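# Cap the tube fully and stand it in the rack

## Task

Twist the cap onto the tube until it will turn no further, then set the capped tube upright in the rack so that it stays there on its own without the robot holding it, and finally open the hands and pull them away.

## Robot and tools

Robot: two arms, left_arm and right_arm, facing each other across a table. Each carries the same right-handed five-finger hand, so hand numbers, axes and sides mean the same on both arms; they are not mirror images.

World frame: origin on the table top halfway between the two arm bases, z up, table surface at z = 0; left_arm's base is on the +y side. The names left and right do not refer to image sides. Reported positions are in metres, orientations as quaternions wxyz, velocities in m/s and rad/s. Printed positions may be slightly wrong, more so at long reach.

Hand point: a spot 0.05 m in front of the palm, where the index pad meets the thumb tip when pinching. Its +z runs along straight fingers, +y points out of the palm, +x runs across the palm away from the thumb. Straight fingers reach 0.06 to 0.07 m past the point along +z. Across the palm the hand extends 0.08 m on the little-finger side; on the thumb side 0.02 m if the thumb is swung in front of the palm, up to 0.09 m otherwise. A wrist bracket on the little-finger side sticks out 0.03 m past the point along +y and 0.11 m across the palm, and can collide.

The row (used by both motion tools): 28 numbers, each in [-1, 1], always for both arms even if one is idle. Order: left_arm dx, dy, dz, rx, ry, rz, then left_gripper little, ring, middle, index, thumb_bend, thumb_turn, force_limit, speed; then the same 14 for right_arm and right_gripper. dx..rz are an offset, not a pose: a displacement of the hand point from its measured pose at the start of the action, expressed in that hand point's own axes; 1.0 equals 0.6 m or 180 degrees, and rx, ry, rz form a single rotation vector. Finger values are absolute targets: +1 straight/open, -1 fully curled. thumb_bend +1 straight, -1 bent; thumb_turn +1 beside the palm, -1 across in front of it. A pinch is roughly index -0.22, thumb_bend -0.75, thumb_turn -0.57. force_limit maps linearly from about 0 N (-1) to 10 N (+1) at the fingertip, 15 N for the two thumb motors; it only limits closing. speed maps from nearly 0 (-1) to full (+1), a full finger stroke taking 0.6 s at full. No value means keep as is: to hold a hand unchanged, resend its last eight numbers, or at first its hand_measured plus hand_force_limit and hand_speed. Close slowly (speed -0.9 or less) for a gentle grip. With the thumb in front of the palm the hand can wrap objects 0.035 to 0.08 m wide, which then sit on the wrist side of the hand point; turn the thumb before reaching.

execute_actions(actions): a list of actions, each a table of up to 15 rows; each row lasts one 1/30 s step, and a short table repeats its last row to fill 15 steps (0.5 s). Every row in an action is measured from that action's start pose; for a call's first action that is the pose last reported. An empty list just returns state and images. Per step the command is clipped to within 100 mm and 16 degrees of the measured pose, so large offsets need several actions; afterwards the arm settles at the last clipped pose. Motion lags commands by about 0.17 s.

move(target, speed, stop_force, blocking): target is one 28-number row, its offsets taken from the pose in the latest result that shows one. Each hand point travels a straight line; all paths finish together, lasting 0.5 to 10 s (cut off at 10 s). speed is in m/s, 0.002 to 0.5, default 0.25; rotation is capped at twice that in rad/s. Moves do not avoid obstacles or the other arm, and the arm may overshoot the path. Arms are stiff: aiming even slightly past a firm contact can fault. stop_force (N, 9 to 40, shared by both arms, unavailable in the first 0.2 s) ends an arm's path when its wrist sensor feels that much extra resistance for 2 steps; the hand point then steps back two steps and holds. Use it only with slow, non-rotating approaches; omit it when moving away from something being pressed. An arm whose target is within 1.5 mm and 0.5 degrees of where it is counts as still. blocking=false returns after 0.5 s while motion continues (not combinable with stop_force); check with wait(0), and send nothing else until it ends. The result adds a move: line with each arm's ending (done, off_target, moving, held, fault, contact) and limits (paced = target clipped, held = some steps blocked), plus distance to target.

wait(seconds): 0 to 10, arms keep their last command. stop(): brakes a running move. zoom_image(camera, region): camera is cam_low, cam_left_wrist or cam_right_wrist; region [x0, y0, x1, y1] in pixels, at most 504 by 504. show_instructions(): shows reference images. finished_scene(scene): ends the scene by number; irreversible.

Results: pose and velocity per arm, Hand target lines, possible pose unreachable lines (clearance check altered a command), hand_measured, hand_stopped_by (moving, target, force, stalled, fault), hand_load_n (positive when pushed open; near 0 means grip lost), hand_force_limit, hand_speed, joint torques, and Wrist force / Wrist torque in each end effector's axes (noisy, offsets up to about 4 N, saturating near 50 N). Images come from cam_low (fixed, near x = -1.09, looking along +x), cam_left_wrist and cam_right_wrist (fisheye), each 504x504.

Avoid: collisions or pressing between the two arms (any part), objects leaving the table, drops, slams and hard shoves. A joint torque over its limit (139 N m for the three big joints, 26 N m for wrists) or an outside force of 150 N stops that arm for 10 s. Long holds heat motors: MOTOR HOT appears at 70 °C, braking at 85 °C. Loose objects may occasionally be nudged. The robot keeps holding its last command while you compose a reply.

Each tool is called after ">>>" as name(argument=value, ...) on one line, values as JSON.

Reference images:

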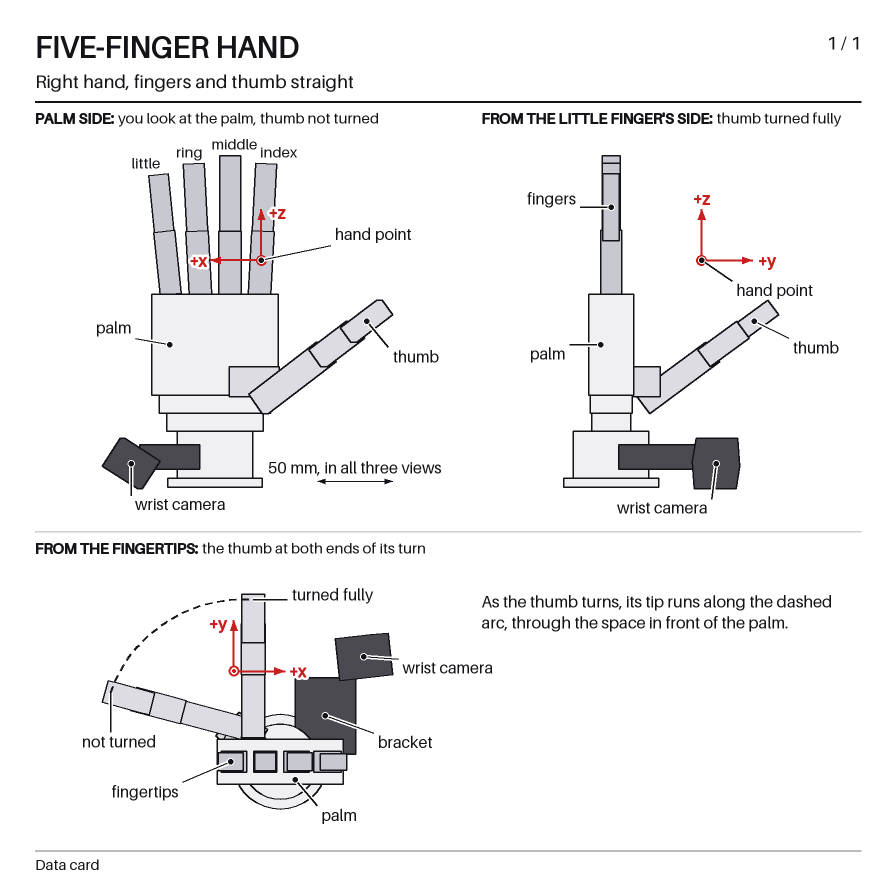

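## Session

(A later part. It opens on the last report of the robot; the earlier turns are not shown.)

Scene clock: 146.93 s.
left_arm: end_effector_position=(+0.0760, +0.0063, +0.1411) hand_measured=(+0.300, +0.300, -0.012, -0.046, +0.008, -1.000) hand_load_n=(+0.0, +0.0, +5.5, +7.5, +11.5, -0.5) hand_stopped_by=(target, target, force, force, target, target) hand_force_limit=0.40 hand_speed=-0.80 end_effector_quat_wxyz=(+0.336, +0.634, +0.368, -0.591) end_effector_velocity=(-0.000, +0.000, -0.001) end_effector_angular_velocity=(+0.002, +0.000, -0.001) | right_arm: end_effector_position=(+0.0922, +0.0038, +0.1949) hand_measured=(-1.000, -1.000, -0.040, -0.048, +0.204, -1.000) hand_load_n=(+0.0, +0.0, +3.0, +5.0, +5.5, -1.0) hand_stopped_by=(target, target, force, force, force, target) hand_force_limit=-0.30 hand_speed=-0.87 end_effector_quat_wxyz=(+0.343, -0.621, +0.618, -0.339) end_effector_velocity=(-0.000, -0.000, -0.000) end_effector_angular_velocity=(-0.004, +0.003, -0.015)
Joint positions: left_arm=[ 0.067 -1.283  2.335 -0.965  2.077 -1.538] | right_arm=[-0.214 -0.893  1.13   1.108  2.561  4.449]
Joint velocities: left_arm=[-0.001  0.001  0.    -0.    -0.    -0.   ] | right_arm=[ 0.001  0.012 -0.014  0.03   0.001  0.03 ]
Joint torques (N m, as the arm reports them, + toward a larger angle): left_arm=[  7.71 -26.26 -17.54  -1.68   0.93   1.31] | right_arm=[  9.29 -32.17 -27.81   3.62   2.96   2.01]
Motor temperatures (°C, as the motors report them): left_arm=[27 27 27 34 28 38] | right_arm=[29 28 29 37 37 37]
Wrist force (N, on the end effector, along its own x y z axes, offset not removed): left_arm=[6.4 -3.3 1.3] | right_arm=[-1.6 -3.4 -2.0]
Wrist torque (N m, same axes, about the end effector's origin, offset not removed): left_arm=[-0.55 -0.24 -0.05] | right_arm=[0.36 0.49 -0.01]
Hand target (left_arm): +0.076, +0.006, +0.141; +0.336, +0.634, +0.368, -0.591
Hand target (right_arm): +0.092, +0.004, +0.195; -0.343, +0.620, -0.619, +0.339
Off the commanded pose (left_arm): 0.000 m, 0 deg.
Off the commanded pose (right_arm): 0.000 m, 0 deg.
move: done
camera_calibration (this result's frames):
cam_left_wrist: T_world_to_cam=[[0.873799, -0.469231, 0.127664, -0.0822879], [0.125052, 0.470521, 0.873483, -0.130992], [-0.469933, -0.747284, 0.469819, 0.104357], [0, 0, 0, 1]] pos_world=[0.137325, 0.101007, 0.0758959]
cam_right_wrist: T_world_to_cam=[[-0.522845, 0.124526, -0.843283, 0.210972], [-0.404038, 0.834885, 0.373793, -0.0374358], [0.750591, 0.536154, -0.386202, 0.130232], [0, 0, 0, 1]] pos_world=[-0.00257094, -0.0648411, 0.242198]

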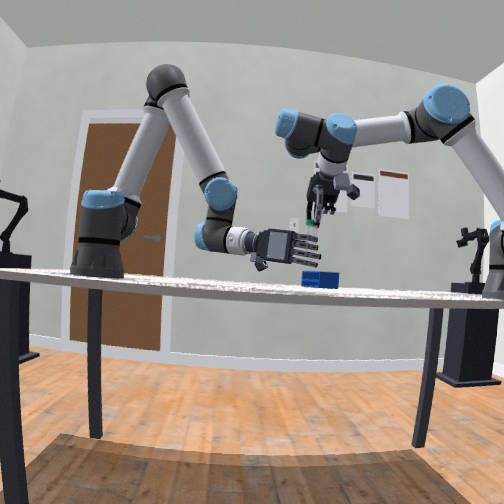

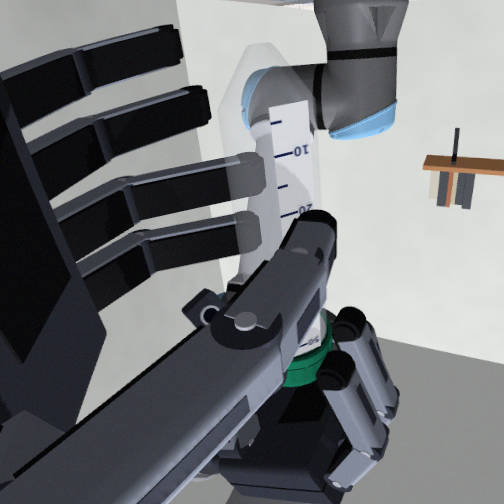

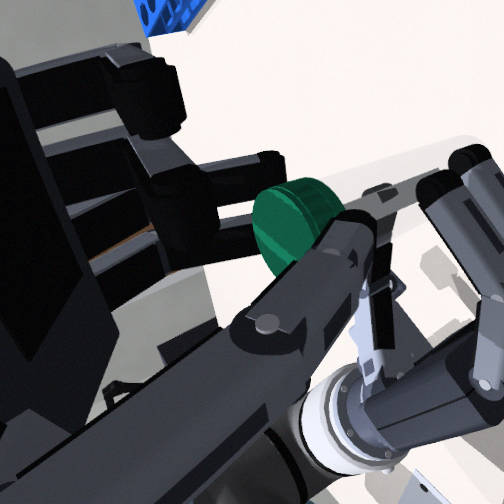

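>>> execute_actions(actions=[[[0,0,0,0,0,0,0.3,0.3,-0.5,-0.5,0,-1,0.4,-0.8,0,0,0,0,0,0,-1,-1,0.4,0.4,0.7,-1,0,0.5]]])

>>> move(target=[0,0,0,0,0,0,0.3,0.3,-0.5,-0.5,0,-1,0.4,-0.8,0.0105,0.0147,-0.0237,0,-0.633,-0.402,-1,-1,0.4,0.4,0.7,-1,0,0.5], speed=0.5)

>>> execute_actions(actions=[[[0,0,0,0,0,0,0.3,0.3,-0.5,-0.5,0,-1,0.4,-0.8,0,0,0,0,0,0,-1,-1,0.03,0.03,0.24,-1,0,0]],[[0,0,0,0,0,0,0.3,0.3,-0.5,-0.5,0,-1,0.4,-0.8,0,0,0,0,0,0,-1,-1,-0.4,-0.4,0,-1,0,-0.85]]])

>>> move(target=[0,0,0,0,0,0,0.3,0.3,-0.5,-0.5,0,-1,0.4,-0.8,0.0115,-0.0016,0.0042,0,0.211,0.134,-1,-1,-0.4,-0.4,0,-1,0,-0.85], speed=0.3)

>>> move(target=[0,0,0,0,0,0,0.3,0.3,-0.5,-0.5,0,-1,0.4,-0.8,0.0115,-0.0016,0.0042,0,0.211,0.134,-1,-1,-0.4,-0.4,0,-1,0,-0.85], speed=0.3)

>>> move(target=[0,0,0,0,0,0,0.3,0.3,-0.5,-0.5,0,-1,0.4,-0.8,0.0115,-0.0018,0.004,0,0.211,0.134,-1,-1,-0.4,-0.4,0,-1,0,-0.85], speed=0.3)

>>> zoom_image(camera="cam_low", region=[290,195,340,245])

Scene clock: 147.93 s.
left_arm: end_effector_position=(+0.0760, +0.0063, +0.1411) hand_measured=(+0.300, +0.300, -0.012, -0.046, +0.008, -1.000) hand_load_n=(+0.0, +0.0, +5.5, +7.5, +11.0, +0.0) hand_stopped_by=(target, target, force, force, target, target) hand_force_limit=0.40 hand_speed=-0.80 end_effector_quat_wxyz=(+0.336, +0.634, +0.368, -0.591) end_effector_velocity=(-0.000, -0.000, -0.001) end_effector_angular_velocity=(+0.001, -0.001, -0.001) | right_arm: end_effector_position=(+0.0921, +0.0039, +0.1949) hand_measured=(-1.000, -1.000, +0.400, +0.400, +0.700, -1.000) hand_load_n=(+0.0, +0.0, +0.0, +0.0, +0.0, +0.0) hand_stopped_by=(target, target, target, target, moving, target) hand_force_limit=0.00 hand_speed=0.50 end_effector_quat_wxyz=(+0.343, -0.621, +0.618, -0.339) end_effector_velocity=(+0.000, -0.000, +0.001) end_effector_angular_velocity=(-0.001, -0.001, +0.000)
Joint positions: left_arm=[ 0.067 -1.283  2.335 -0.965  2.077 -1.538] | right_arm=[-0.214 -0.893  1.13   1.109  2.562  4.449]
Joint velocities: left_arm=[-0.001  0.002 -0.     0.     0.     0.001] | right_arm=[-0.    -0.001  0.     0.     0.    -0.001]
Joint torques (N m, as the arm reports them, + toward a larger angle): left_arm=[  8.28 -27.01 -18.75  -1.56   0.84   1.24] | right_arm=[ -9.23 -53.36  -6.8    0.46  -0.54  -2.43]
Motor temperatures (°C, as the motors report them): left_arm=[27 27 27 34 28 38] | right_arm=[29 28 29 37 37 37]
Wrist force (N, on the end effector, along its own x y z axes, offset not removed): left_arm=[0.5 0.0 1.1] | right_arm=[-1.1 -4.1 -2.0]
Wrist torque (N m, same axes, about the end effector's origin, offset not removed): left_arm=[-0.30 -0.27 -0.05] | right_arm=[-0.44 0.40 -0.26]
Hand target (left_arm): +0.076, +0.006, +0.141; +0.336, +0.634, +0.368, -0.591
Hand target (right_arm): +0.092, +0.004, +0.195; -0.343, +0.621, -0.618, +0.339
Off the commanded pose (left_arm): 0.000 m, 0 deg.
Off the commanded pose (right_arm): 0.000 m, 0 deg.
camera_calibration (this result's frames):
cam_left_wrist: T_world_to_cam=[[0.873799, -0.469231, 0.127664, -0.082288], [0.125052, 0.47052, 0.873483, -0.130992], [-0.469933, -0.747284, 0.469819, 0.104357], [0, 0, 0, 1]] pos_world=[0.137325, 0.101007, 0.0758958]
cam_right_wrist: T_world_to_cam=[[-0.52279, 0.124468, -0.843326, 0.210952], [-0.404061, 0.834911, 0.37371, -0.0374195], [0.750616, 0.536127, -0.386191, 0.130227], [0, 0, 0, 1]] pos_world=[-0.0025867, -0.0648331, 0.242178]

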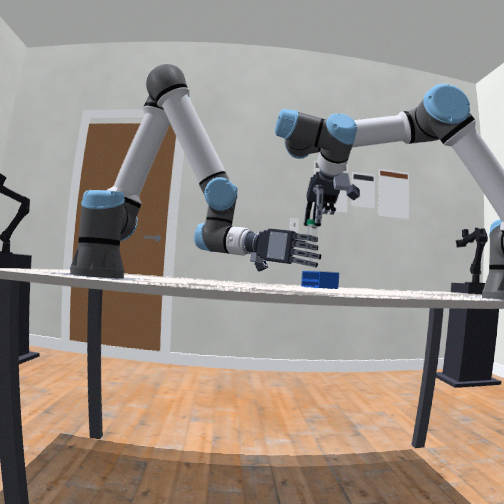

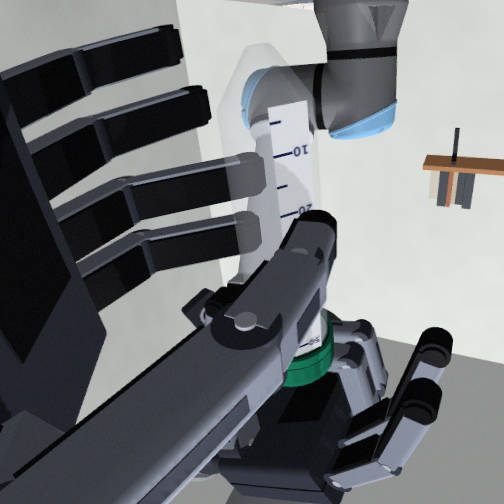

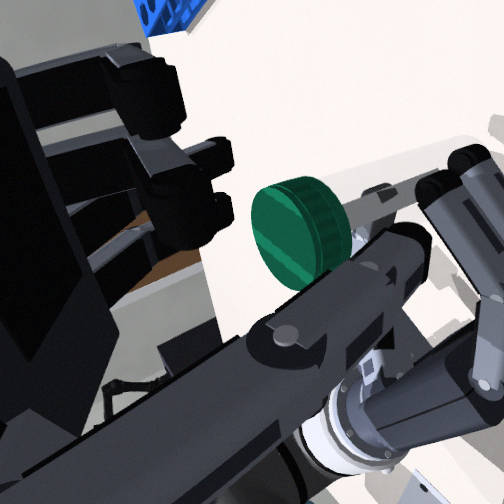

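Scene clock: 151.13 s.
left_arm: end_effector_position=(+0.0760, +0.0063, +0.1411) hand_measured=(+0.300, +0.300, -0.012, -0.046, +0.008, -1.000) hand_load_n=(+0.0, +0.0, +5.5, +7.5, +11.0, +0.0) hand_stopped_by=(target, target, force, force, target, target) hand_force_limit=0.40 hand_speed=-0.80 end_effector_quat_wxyz=(+0.336, +0.634, +0.368, -0.591) end_effector_velocity=(+0.000, +0.000, +0.001) end_effector_angular_velocity=(-0.002, +0.001, +0.000) | right_arm: end_effector_position=(+0.0757, -0.0025, +0.1950) hand_measured=(-1.000, -1.000, +0.400, +0.400, +0.700, -1.000) hand_load_n=(+0.0, +0.0, +0.0, +0.0, +0.0, +0.0) hand_stopped_by=(target, target, target, target, target, target) hand_force_limit=0.00 hand_speed=0.50 end_effector_quat_wxyz=(-0.446, +0.808, +0.338, -0.183) end_effector_velocity=(-0.000, +0.000, +0.000) end_effector_angular_velocity=(-0.004, +0.001, +0.014)
Joint positions: left_arm=[ 0.067 -1.283  2.335 -0.965  2.077 -1.538] | right_arm=[-0.805 -0.928  1.223  1.187  0.567  1.669]
Joint velocities: left_arm=[ 0.001 -0.002  0.    -0.     0.    -0.001] | right_arm=[ 0.001  0.009 -0.011  0.025  0.001 -0.023]
Joint torques (N m, as the arm reports them, + toward a larger angle): left_arm=[  8.45 -26.77 -18.1   -1.68   0.81   1.07] | right_arm=[  8.86 -33.35 -29.84   4.37   1.39  -2.49]
Motor temperatures (°C, as the motors report them): left_arm=[27 27 27 34 28 38] | right_arm=[29 28 29 37 37 37]
Wrist force (N, on the end effector, along its own x y z axes, offset not removed): left_arm=[0.5 -1.3 2.6] | right_arm=[-3.1 -0.9 0.7]
Wrist torque (N m, same axes, about the end effector's origin, offset not removed): left_arm=[-0.63 -0.34 -0.10] | right_arm=[-0.17 0.62 -0.28]
Hand target (left_arm): +0.076, +0.006, +0.141; +0.336, +0.634, +0.368, -0.591
Hand target (right_arm): +0.076, -0.003, +0.195; -0.446, +0.808, +0.339, -0.183
Off the commanded pose (left_arm): 0.000 m, 0 deg.
Off the commanded pose (right_arm): 0.000 m, 0 deg.
move: done
camera_calibration (this result's frames):
cam_left_wrist: T_world_to_cam=[[0.873799, -0.469231, 0.127664, -0.082288], [0.125052, 0.470521, 0.873483, -0.130992], [-0.469933, -0.747284, 0.469819, 0.104357], [0, 0, 0, 1]] pos_world=[0.137325, 0.101007, 0.0758958]
cam_right_wrist: T_world_to_cam=[[0.287595, -0.452326, -0.84421, 0.140627], [-0.309294, -0.878084, 0.36511, -0.0485795], [-0.906436, 0.156105, -0.392434, 0.271709], [0, 0, 0, 1]] pos_world=[0.190818, -0.0214627, 0.243084]

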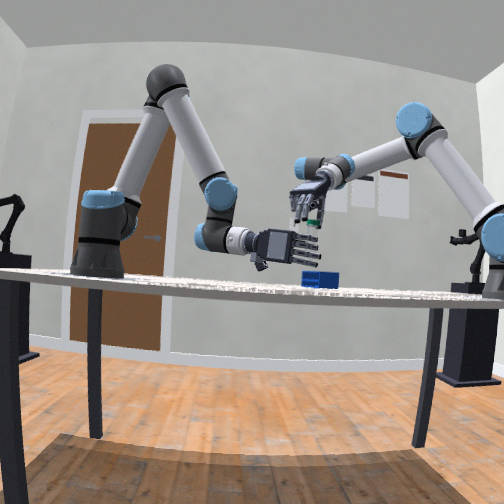

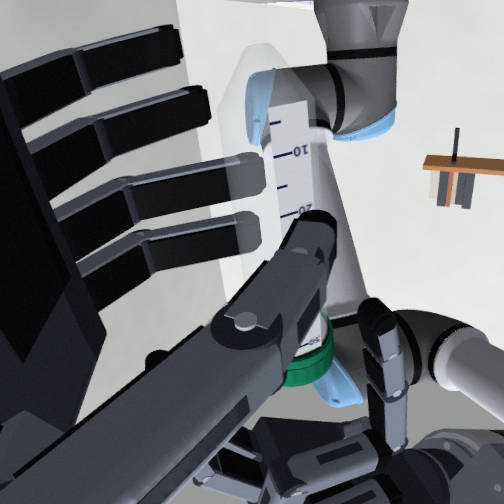

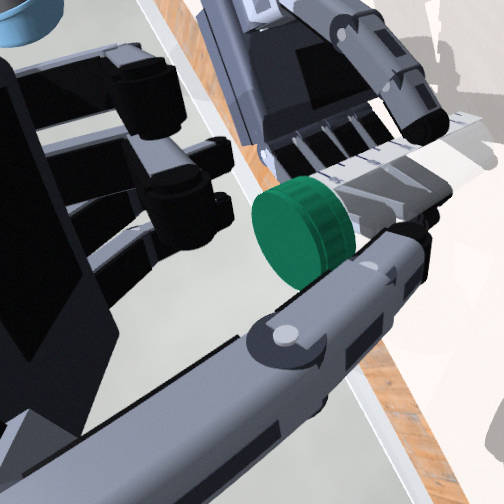

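Scene clock: 152.13 s.
left_arm: end_effector_position=(+0.0760, +0.0063, +0.1411) hand_measured=(+0.300, +0.300, -0.012, -0.046, +0.008, -1.000) hand_load_n=(+0.0, +0.0, +5.5, +7.5, +11.0, -0.5) hand_stopped_by=(target, target, force, force, target, target) hand_force_limit=0.40 hand_speed=-0.80 end_effector_quat_wxyz=(+0.336, +0.634, +0.368, -0.591) end_effector_velocity=(+0.000, +0.000, -0.000) end_effector_angular_velocity=(+0.000, +0.000, +0.000) | right_arm: end_effector_position=(+0.0757, -0.0025, +0.1950) hand_measured=(-1.000, -1.000, -0.034, -0.050, +0.200, -1.000) hand_load_n=(+0.0, +0.0, +3.5, +5.0, +8.5, +1.0) hand_stopped_by=(target, target, force, force, force, target) hand_force_limit=0.00 hand_speed=-0.85 end_effector_quat_wxyz=(-0.446, +0.808, +0.338, -0.183) end_effector_velocity=(-0.000, +0.000, +0.000) end_effector_angular_velocity=(-0.000, +0.001, -0.000)
Joint positions: left_arm=[ 0.067 -1.283  2.335 -0.965  2.077 -1.538] | right_arm=[-0.805 -0.928  1.223  1.187  0.567  1.669]
Joint velocities: left_arm=[-0. -0.  0.  0. -0. -0.] | right_arm=[ 0.    -0.     0.    -0.    -0.     0.001]
Joint torques (N m, as the arm reports them, + toward a larger angle): left_arm=[  6.59 -26.49 -17.82  -1.59   0.79   1.19] | right_arm=[ -5.19 -49.11  -8.57   1.04  -4.01   2.01]
Motor temperatures (°C, as the motors report them): left_arm=[27 27 27 34 28 38] | right_arm=[29 28 29 37 37 37]
Wrist force (N, on the end effector, along its own x y z axes, offset not removed): left_arm=[1.8 -1.6 1.4] | right_arm=[-3.8 -1.8 -0.3]
Wrist torque (N m, same axes, about the end effector's origin, offset not removed): left_arm=[-0.63 -0.66 0.12] | right_arm=[-0.25 0.74 -0.29]
Hand target (left_arm): +0.076, +0.006, +0.141; +0.336, +0.634, +0.368, -0.591
Hand target (right_arm): +0.076, -0.002, +0.195; -0.446, +0.808, +0.338, -0.183
Off the commanded pose (left_arm): 0.000 m, 0 deg.
Off the commanded pose (right_arm): 0.000 m, 0 deg.
camera_calibration (this result's frames):
cam_left_wrist: T_world_to_cam=[[0.873799, -0.469231, 0.127664, -0.082288], [0.125052, 0.47052, 0.873483, -0.130992], [-0.469933, -0.747284, 0.469819, 0.104357], [0, 0, 0, 1]] pos_world=[0.137325, 0.101007, 0.0758958]
cam_right_wrist: T_world_to_cam=[[0.287655, -0.45239, -0.844155, 0.140579], [-0.309259, -0.878067, 0.365181, -0.0485845], [-0.906429, 0.156016, -0.392486, 0.271687], [0, 0, 0, 1]] pos_world=[0.190802, -0.0214514, 0.243046]

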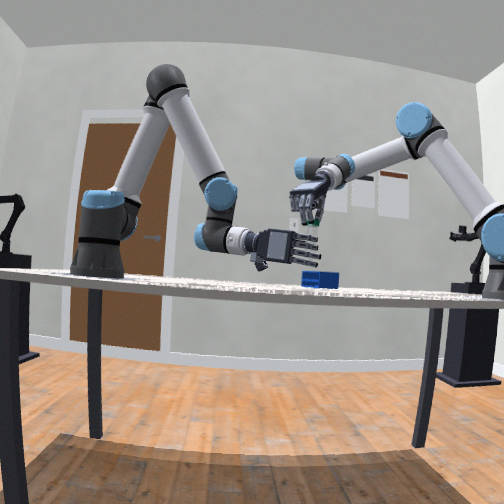

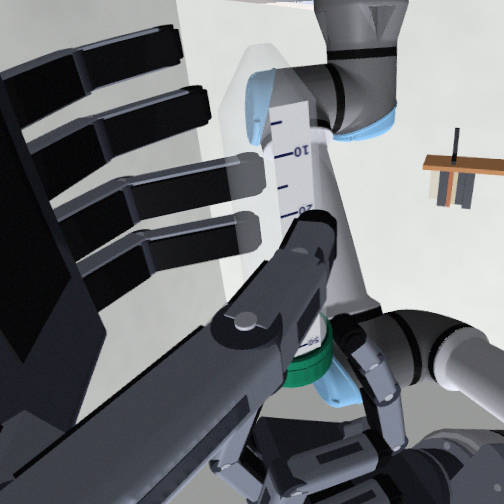

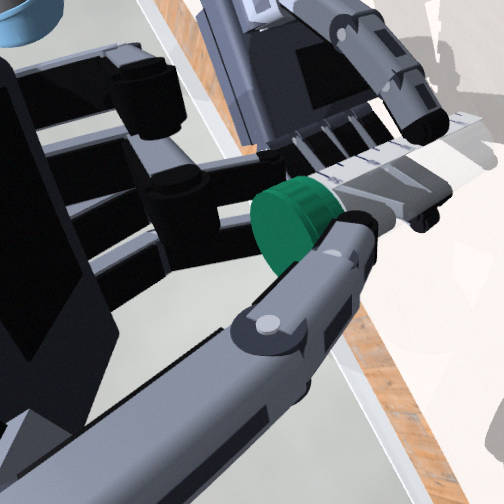

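Scene clock: 154.00 s.
left_arm: end_effector_position=(+0.0760, +0.0063, +0.1411) hand_measured=(+0.300, +0.300, -0.012, -0.046, +0.008, -1.000) hand_load_n=(+0.0, +0.0, +6.0, +8.0, +11.0, +0.5) hand_stopped_by=(target, target, force, force, target, target) hand_force_limit=0.40 hand_speed=-0.80 end_effector_quat_wxyz=(+0.336, +0.634, +0.368, -0.591) end_effector_velocity=(+0.000, +0.000, -0.000) end_effector_angular_velocity=(+0.001, +0.000, +0.001) | right_arm: end_effector_position=(+0.0787, +0.0043, +0.1948) hand_measured=(-1.000, -1.000, -0.034, -0.050, +0.200, -1.000) hand_load_n=(+0.0, +0.0, +3.5, +5.0, +8.0, +0.0) hand_stopped_by=(target, target, force, force, force, target) hand_force_limit=0.00 hand_speed=-0.85 end_effector_quat_wxyz=(-0.484, +0.875, +0.004, +0.000) end_effector_velocity=(-0.000, -0.000, -0.001) end_effector_angular_velocity=(-0.002, -0.002, -0.014)
Joint positions: left_arm=[ 0.067 -1.283  2.335 -0.965  2.077 -1.538] | right_arm=[-0.709 -1.319  1.621  0.361  1.044  2.763]
Joint velocities: left_arm=[ 0.001  0.     0.     0.    -0.    -0.   ] | right_arm=[ 0.006 -0.004  0.006 -0.007  0.017  0.011]
Joint torques (N m, as the arm reports them, + toward a larger angle): left_arm=[  8.67 -26.32 -17.26  -0.01   0.84   1.22] | right_arm=[  9.45 -36.15  -6.15  -0.5    2.49   2.34]
Motor temperatures (°C, as the motors report them): left_arm=[27 27 27 34 28 38] | right_arm=[29 28 29 37 37 37]
Wrist force (N, on the end effector, along its own x y z axes, offset not removed): left_arm=[4.4 -1.6 4.2] | right_arm=[-1.5 -2.4 -1.8]
Wrist torque (N m, same axes, about the end effector's origin, offset not removed): left_arm=[-0.48 -0.43 -0.03] | right_arm=[0.32 0.44 -0.20]
Hand target (left_arm): +0.076, +0.006, +0.141; +0.336, +0.634, +0.368, -0.591
Hand target (right_arm): +0.079, +0.004, +0.195; -0.484, +0.875, +0.003, +0.001
Off the commanded pose (left_arm): 0.000 m, 0 deg.
Off the commanded pose (right_arm): 0.000 m, 0 deg.
move: done
camera_calibration (this result's frames):
cam_left_wrist: T_world_to_cam=[[0.873799, -0.469231, 0.127661, -0.0822872], [0.125052, 0.470516, 0.873485, -0.130992], [-0.469933, -0.747286, 0.469815, 0.104359], [0, 0, 0, 1]] pos_world=[0.137325, 0.101008, 0.0758951]
cam_right_wrist: T_world_to_cam=[[-0.118069, -0.520245, -0.845816, 0.175194], [-0.837776, -0.405087, 0.366108, -0.00222324], [-0.533095, 0.751831, -0.388021, 0.240494], [0, 0, 0, 1]] pos_world=[0.147028, -0.0905669, 0.242313]

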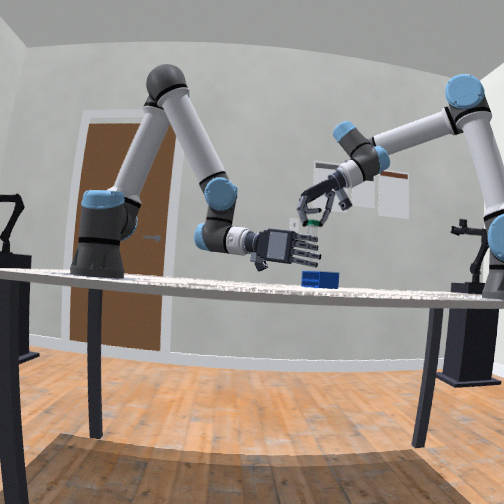

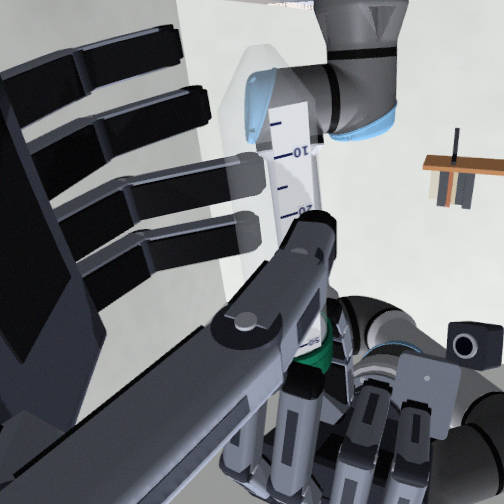

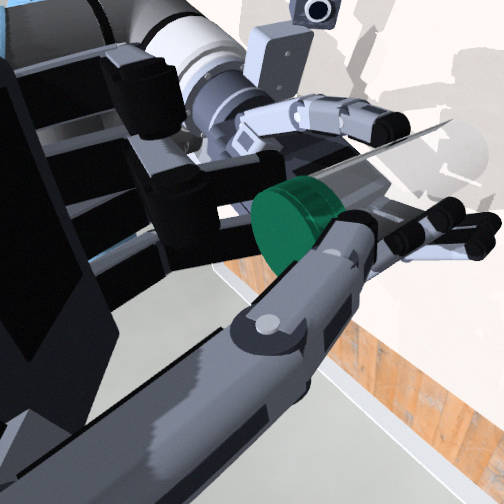

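Scene clock: 155.87 s.
left_arm: end_effector_position=(+0.0760, +0.0063, +0.1411) hand_measured=(+0.300, +0.300, -0.012, -0.046, +0.008, -1.000) hand_load_n=(+0.0, +0.0, +6.0, +8.0, +11.0, +0.5) hand_stopped_by=(target, target, force, force, target, target) hand_force_limit=0.40 hand_speed=-0.80 end_effector_quat_wxyz=(+0.336, +0.634, +0.368, -0.591) end_effector_velocity=(-0.000, +0.000, +0.001) end_effector_angular_velocity=(-0.001, -0.000, -0.001) | right_arm: end_effector_position=(+0.0854, +0.0070, +0.1944) hand_measured=(-1.000, -1.000, -0.034, -0.050, +0.200, -1.000) hand_load_n=(+0.0, +0.0, +4.0, +5.5, +7.5, +0.0) hand_stopped_by=(target, target, force, force, force, target) hand_force_limit=0.00 hand_speed=-0.85 end_effector_quat_wxyz=(+0.448, -0.809, +0.332, -0.183) end_effector_velocity=(-0.001, +0.000, -0.001) end_effector_angular_velocity=(-0.006, +0.002, -0.012)
Joint positions: left_arm=[ 0.067 -1.283  2.335 -0.965  2.077 -1.538] | right_arm=[-0.403 -1.308  1.6    0.316  1.949  3.395]
Joint velocities: left_arm=[-0.    -0.001  0.    -0.     0.     0.   ] | right_arm=[ 0.006  0.008 -0.009  0.011  0.015  0.011]
Joint torques (N m, as the arm reports them, + toward a larger angle): left_arm=[  7.44 -26.45 -18.94  -1.27   0.97   1.08] | right_arm=[  8.99 -17.6  -27.93   3.01   2.78   2.33]
Motor temperatures (°C, as the motors report them): left_arm=[27 27 27 34 28 38] | right_arm=[29 28 29 37 37 37]
Wrist force (N, on the end effector, along its own x y z axes, offset not removed): left_arm=[5.0 -2.4 2.0] | right_arm=[-2.0 -3.8 -3.0]
Wrist torque (N m, same axes, about the end effector's origin, offset not removed): left_arm=[-0.46 -0.26 -0.02] | right_arm=[0.22 0.80 0.02]
Hand target (left_arm): +0.076, +0.006, +0.141; +0.336, +0.634, +0.368, -0.591
Hand target (right_arm): +0.085, +0.007, +0.194; -0.448, +0.809, -0.333, +0.183
Off the commanded pose (left_arm): 0.000 m, 0 deg.
Off the commanded pose (right_arm): 0.000 m, 0 deg.
move: done
camera_calibration (this result's frames):
cam_left_wrist: T_world_to_cam=[[0.873799, -0.469232, 0.127659, -0.0822865], [0.125052, 0.470511, 0.873488, -0.130991], [-0.469933, -0.747289, 0.469811, 0.10436], [0, 0, 0, 1]] pos_world=[0.137325, 0.101009, 0.0758943]
cam_right_wrist: T_world_to_cam=[[-0.453533, -0.28162, -0.845576, 0.203985], [-0.878191, 0.302971, 0.370122, 0.0023715], [0.151951, 0.910439, -0.384723, 0.181611], [0, 0, 0, 1]] pos_world=[0.0670004, -0.108618, 0.241477]

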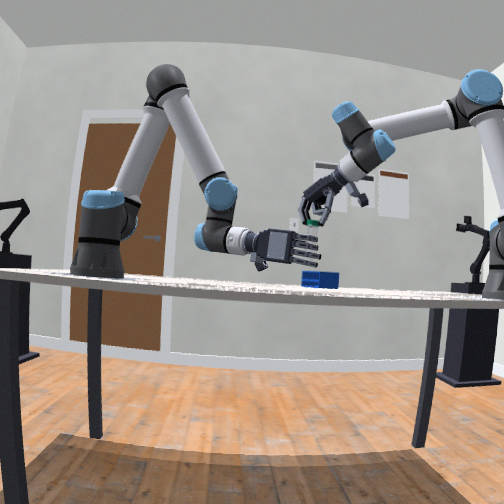

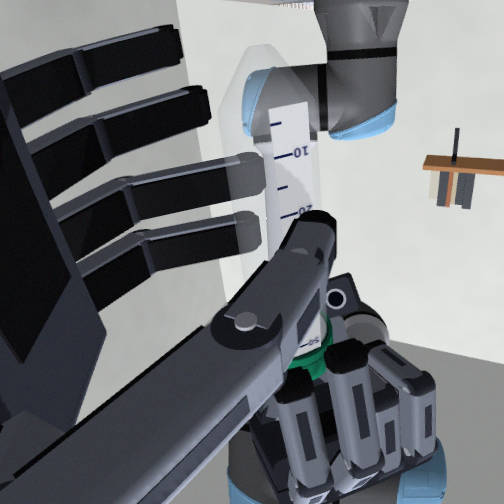

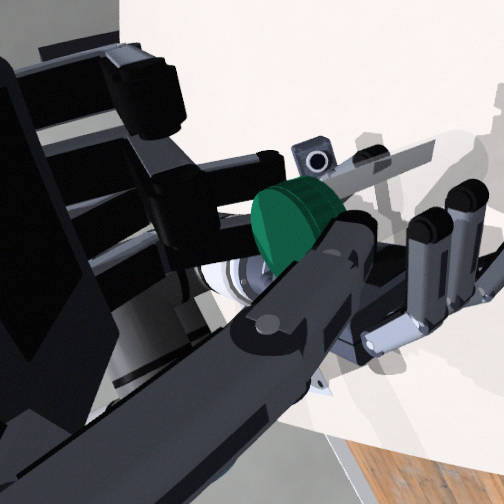

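Scene clock: 157.87 s.
left_arm: end_effector_position=(+0.0760, +0.0063, +0.1411) hand_measured=(+0.300, +0.300, -0.014, -0.046, +0.008, -1.000) hand_load_n=(+0.0, +0.0, +0.5, +10.0, +11.0, -1.5) hand_stopped_by=(target, target, force, force, target, target) hand_force_limit=0.40 hand_speed=-0.80 end_effector_quat_wxyz=(+0.336, +0.634, +0.368, -0.591) end_effector_velocity=(-0.000, -0.000, -0.001) end_effector_angular_velocity=(+0.001, -0.000, -0.000) | right_arm: end_effector_position=(+0.0921, +0.0039, +0.1938) hand_measured=(-1.000, -1.000, -0.034, -0.050, +0.200, -1.000) hand_load_n=(+0.0, +0.0, +4.5, +6.0, +8.0, -2.5) hand_stopped_by=(target, target, force, force, force, target) hand_force_limit=0.00 hand_speed=-0.85 end_effector_quat_wxyz=(+0.345, -0.621, +0.617, -0.338) end_effector_velocity=(-0.001, +0.000, -0.000) end_effector_angular_velocity=(-0.002, +0.004, -0.011)
Joint positions: left_arm=[ 0.067 -1.283  2.335 -0.965  2.077 -1.538] | right_arm=[-0.214 -0.895  1.135  1.1    2.561  4.444]
Joint velocities: left_arm=[-0.     0.001 -0.    -0.    -0.     0.   ] | right_arm=[ 0.001  0.009 -0.011  0.025 -0.001  0.024]
Joint torques (N m, as the arm reports them, + toward a larger angle): left_arm=[  7.8  -27.08 -17.86  -1.27   0.98   1.18] | right_arm=[  9.75 -32.97 -27.03   4.08   3.28   1.99]
Motor temperatures (°C, as the motors report them): left_arm=[27 27 27 34 28 38] | right_arm=[29 28 29 37 37 37]
Wrist force (N, on the end effector, along its own x y z axes, offset not removed): left_arm=[2.9 -3.0 3.0] | right_arm=[2.7 -1.8 -4.9]
Wrist torque (N m, same axes, about the end effector's origin, offset not removed): left_arm=[-0.48 -0.18 -0.06] | right_arm=[0.66 -0.22 0.09]
Hand target (left_arm): +0.076, +0.006, +0.141; +0.336, +0.634, +0.368, -0.591
Hand target (right_arm): +0.092, +0.004, +0.194; -0.344, +0.621, -0.618, +0.338
Off the commanded pose (left_arm): 0.000 m, 0 deg.
Off the commanded pose (right_arm): 0.000 m, 0 deg.
move: done
camera_calibration (this result's frames):
cam_left_wrist: T_world_to_cam=[[0.873799, -0.469232, 0.127659, -0.0822866], [0.125052, 0.470511, 0.873488, -0.130991], [-0.469933, -0.747289, 0.469811, 0.10436], [0, 0, 0, 1]] pos_world=[0.137325, 0.101009, 0.0758943]
cam_right_wrist: T_world_to_cam=[[-0.522836, 0.124291, -0.843324, 0.209983], [-0.406572, 0.833175, 0.374858, -0.0370762], [0.749228, 0.538861, -0.38508, 0.129707], [0, 0, 0, 1]] pos_world=[-0.00246767, -0.0651022, 0.24093]

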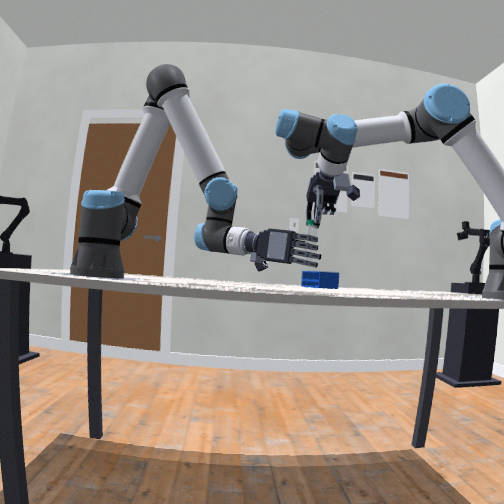

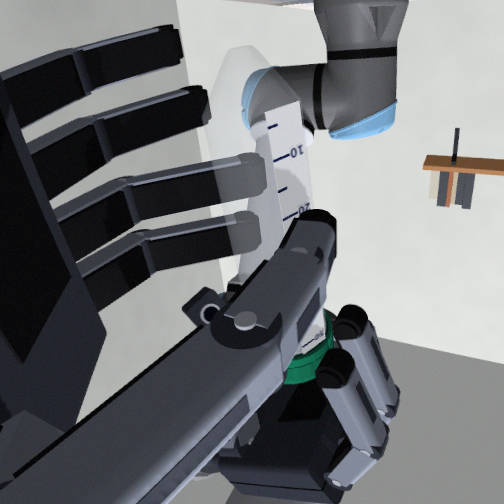

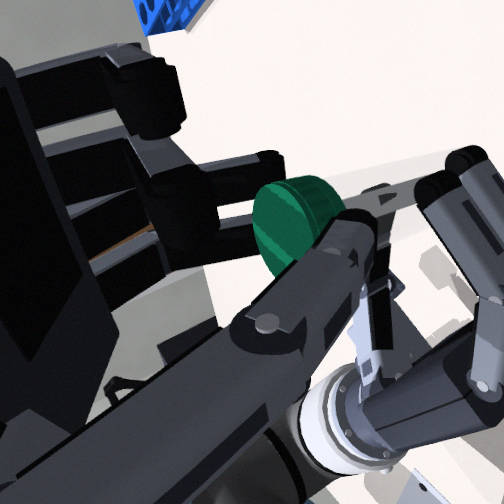

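Region (290, 195, 340, 245) of cam_low's 504x504 image, scaled by 10.080, with more detail than that image has.

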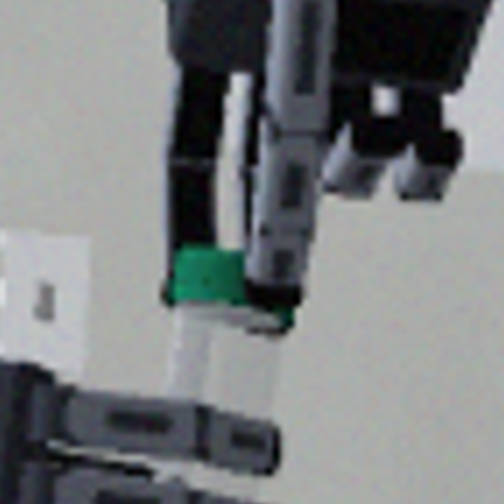

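>>> execute_actions(actions=[[[0,0,0,0,0,0,0.3,0.3,0.2,0.2,0.2,-1,0.4,-0.3,0,0,0,0,0,0,-1,-1,-0.4,-0.4,0,-1,0,-0.85]],[[0,0,0,0,0,0,0.3,0.3,0.2,0.2,0.2,-1,0.4,-0.3,0,0,0,0,0,0,-1,-1,-0.4,-0.4,0,-1,0,-0.85]]])

>>> zoom_image(camera="cam_low", region=[270,195,350,275])

>>> zoom_image(camera="cam_left_wrist", region=[230,270,380,420])

Scene clock: 159.17 s.
left_arm: end_effector_position=(+0.0760, +0.0063, +0.1411) hand_measured=(+0.300, +0.300, +0.200, +0.200, +0.200, -1.000) hand_load_n=(+0.0, +0.0, +0.0, +0.0, +0.0, +0.0) hand_stopped_by=(target, target, target, target, target, target) hand_force_limit=0.40 hand_speed=-0.30 end_effector_quat_wxyz=(+0.336, +0.634, +0.368, -0.591) end_effector_velocity=(+0.000, -0.000, +0.001) end_effector_angular_velocity=(-0.001, -0.000, +0.000) | right_arm: end_effector_position=(+0.0921, +0.0039, +0.1938) hand_measured=(-1.000, -1.000, -0.034, -0.050, +0.200, -1.000) hand_load_n=(+0.0, +0.0, +3.0, +5.5, +8.5, +0.5) hand_stopped_by=(target, target, force, force, force, target) hand_force_limit=0.00 hand_speed=-0.85 end_effector_quat_wxyz=(+0.345, -0.621, +0.617, -0.338) end_effector_velocity=(+0.000, -0.000, -0.000) end_effector_angular_velocity=(-0.003, +0.001, +0.001)
Joint positions: left_arm=[ 0.067 -1.283  2.335 -0.965  2.077 -1.538] | right_arm=[-0.214 -0.895  1.135  1.1    2.561  4.444]
Joint velocities: left_arm=[ 0.    -0.001 -0.     0.    -0.     0.   ] | right_arm=[-0.001 -0.    -0.     0.    -0.001 -0.003]
Joint torques (N m, as the arm reports them, + toward a larger angle): left_arm=[  6.66 -26.03 -17.76  -1.37   0.85   1.18] | right_arm=[ -4.29 -50.47  -8.09   0.84   1.42  -1.65]
Motor temperatures (°C, as the motors report them): left_arm=[27 27 27 34 28 38] | right_arm=[29 28 29 37 37 37]
Wrist force (N, on the end effector, along its own x y z axes, offset not removed): left_arm=[1.1 -0.8 2.1] | right_arm=[-0.8 -0.8 -3.0]
Wrist torque (N m, same axes, about the end effector's origin, offset not removed): left_arm=[-0.49 -0.39 0.07] | right_arm=[0.32 0.30 0.09]
Hand target (left_arm): +0.076, +0.006, +0.141; +0.336, +0.634, +0.368, -0.591
Hand target (right_arm): +0.092, +0.004, +0.194; -0.345, +0.621, -0.617, +0.338
Off the commanded pose (left_arm): 0.000 m, 0 deg.
Off the commanded pose (right_arm): 0.000 m, 0 deg.
camera_calibration (this result's frames):
cam_left_wrist: T_world_to_cam=[[0.873799, -0.469232, 0.127659, -0.0822866], [0.125052, 0.470512, 0.873488, -0.130991], [-0.469933, -0.747289, 0.469811, 0.10436], [0, 0, 0, 1]] pos_world=[0.137325, 0.101009, 0.0758943]
cam_right_wrist: T_world_to_cam=[[-0.522819, 0.124237, -0.843342, 0.209957], [-0.40661, 0.833177, 0.374812, -0.0370752], [0.749219, 0.53887, -0.385085, 0.129719], [0, 0, 0, 1]] pos_world=[-0.0024941, -0.0650962, 0.240914]

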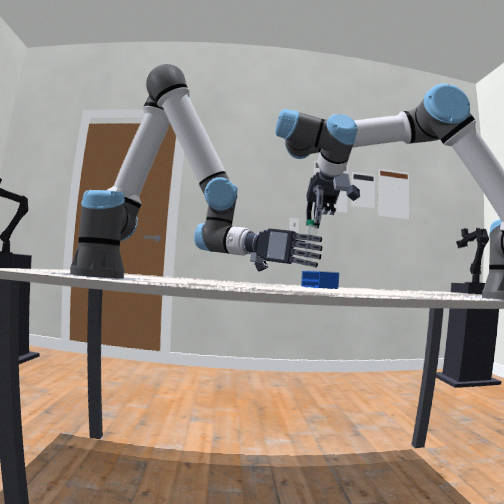

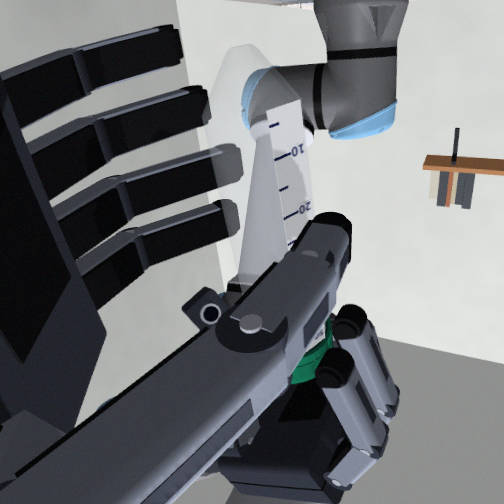

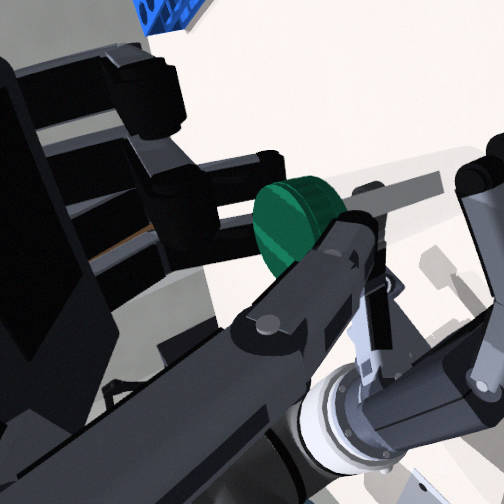

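Region (270, 195, 350, 275) of cam_low's 504x504 image, scaled by 6.300, with more detail than that image has.

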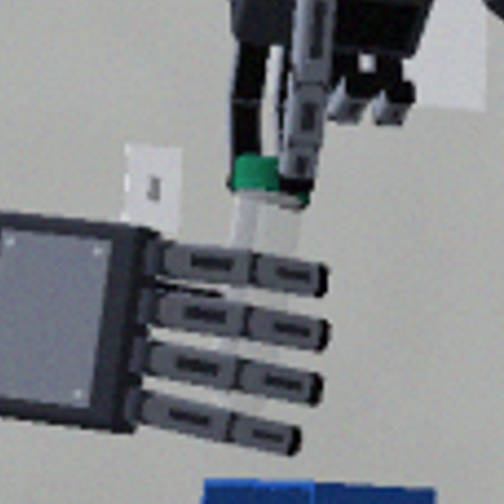

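Region (230, 270, 380, 420) of cam_left_wrist's 504x504 image, scaled by 3.360, with more detail than that image has.

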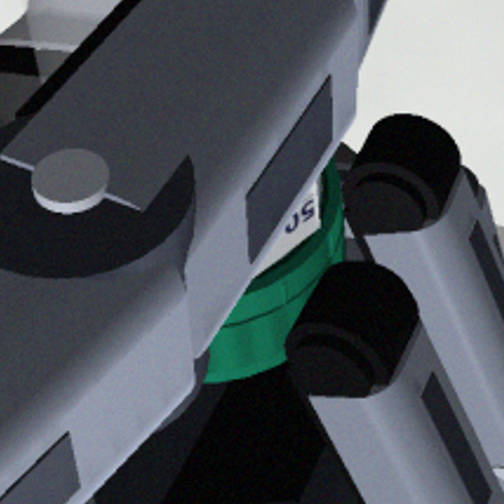

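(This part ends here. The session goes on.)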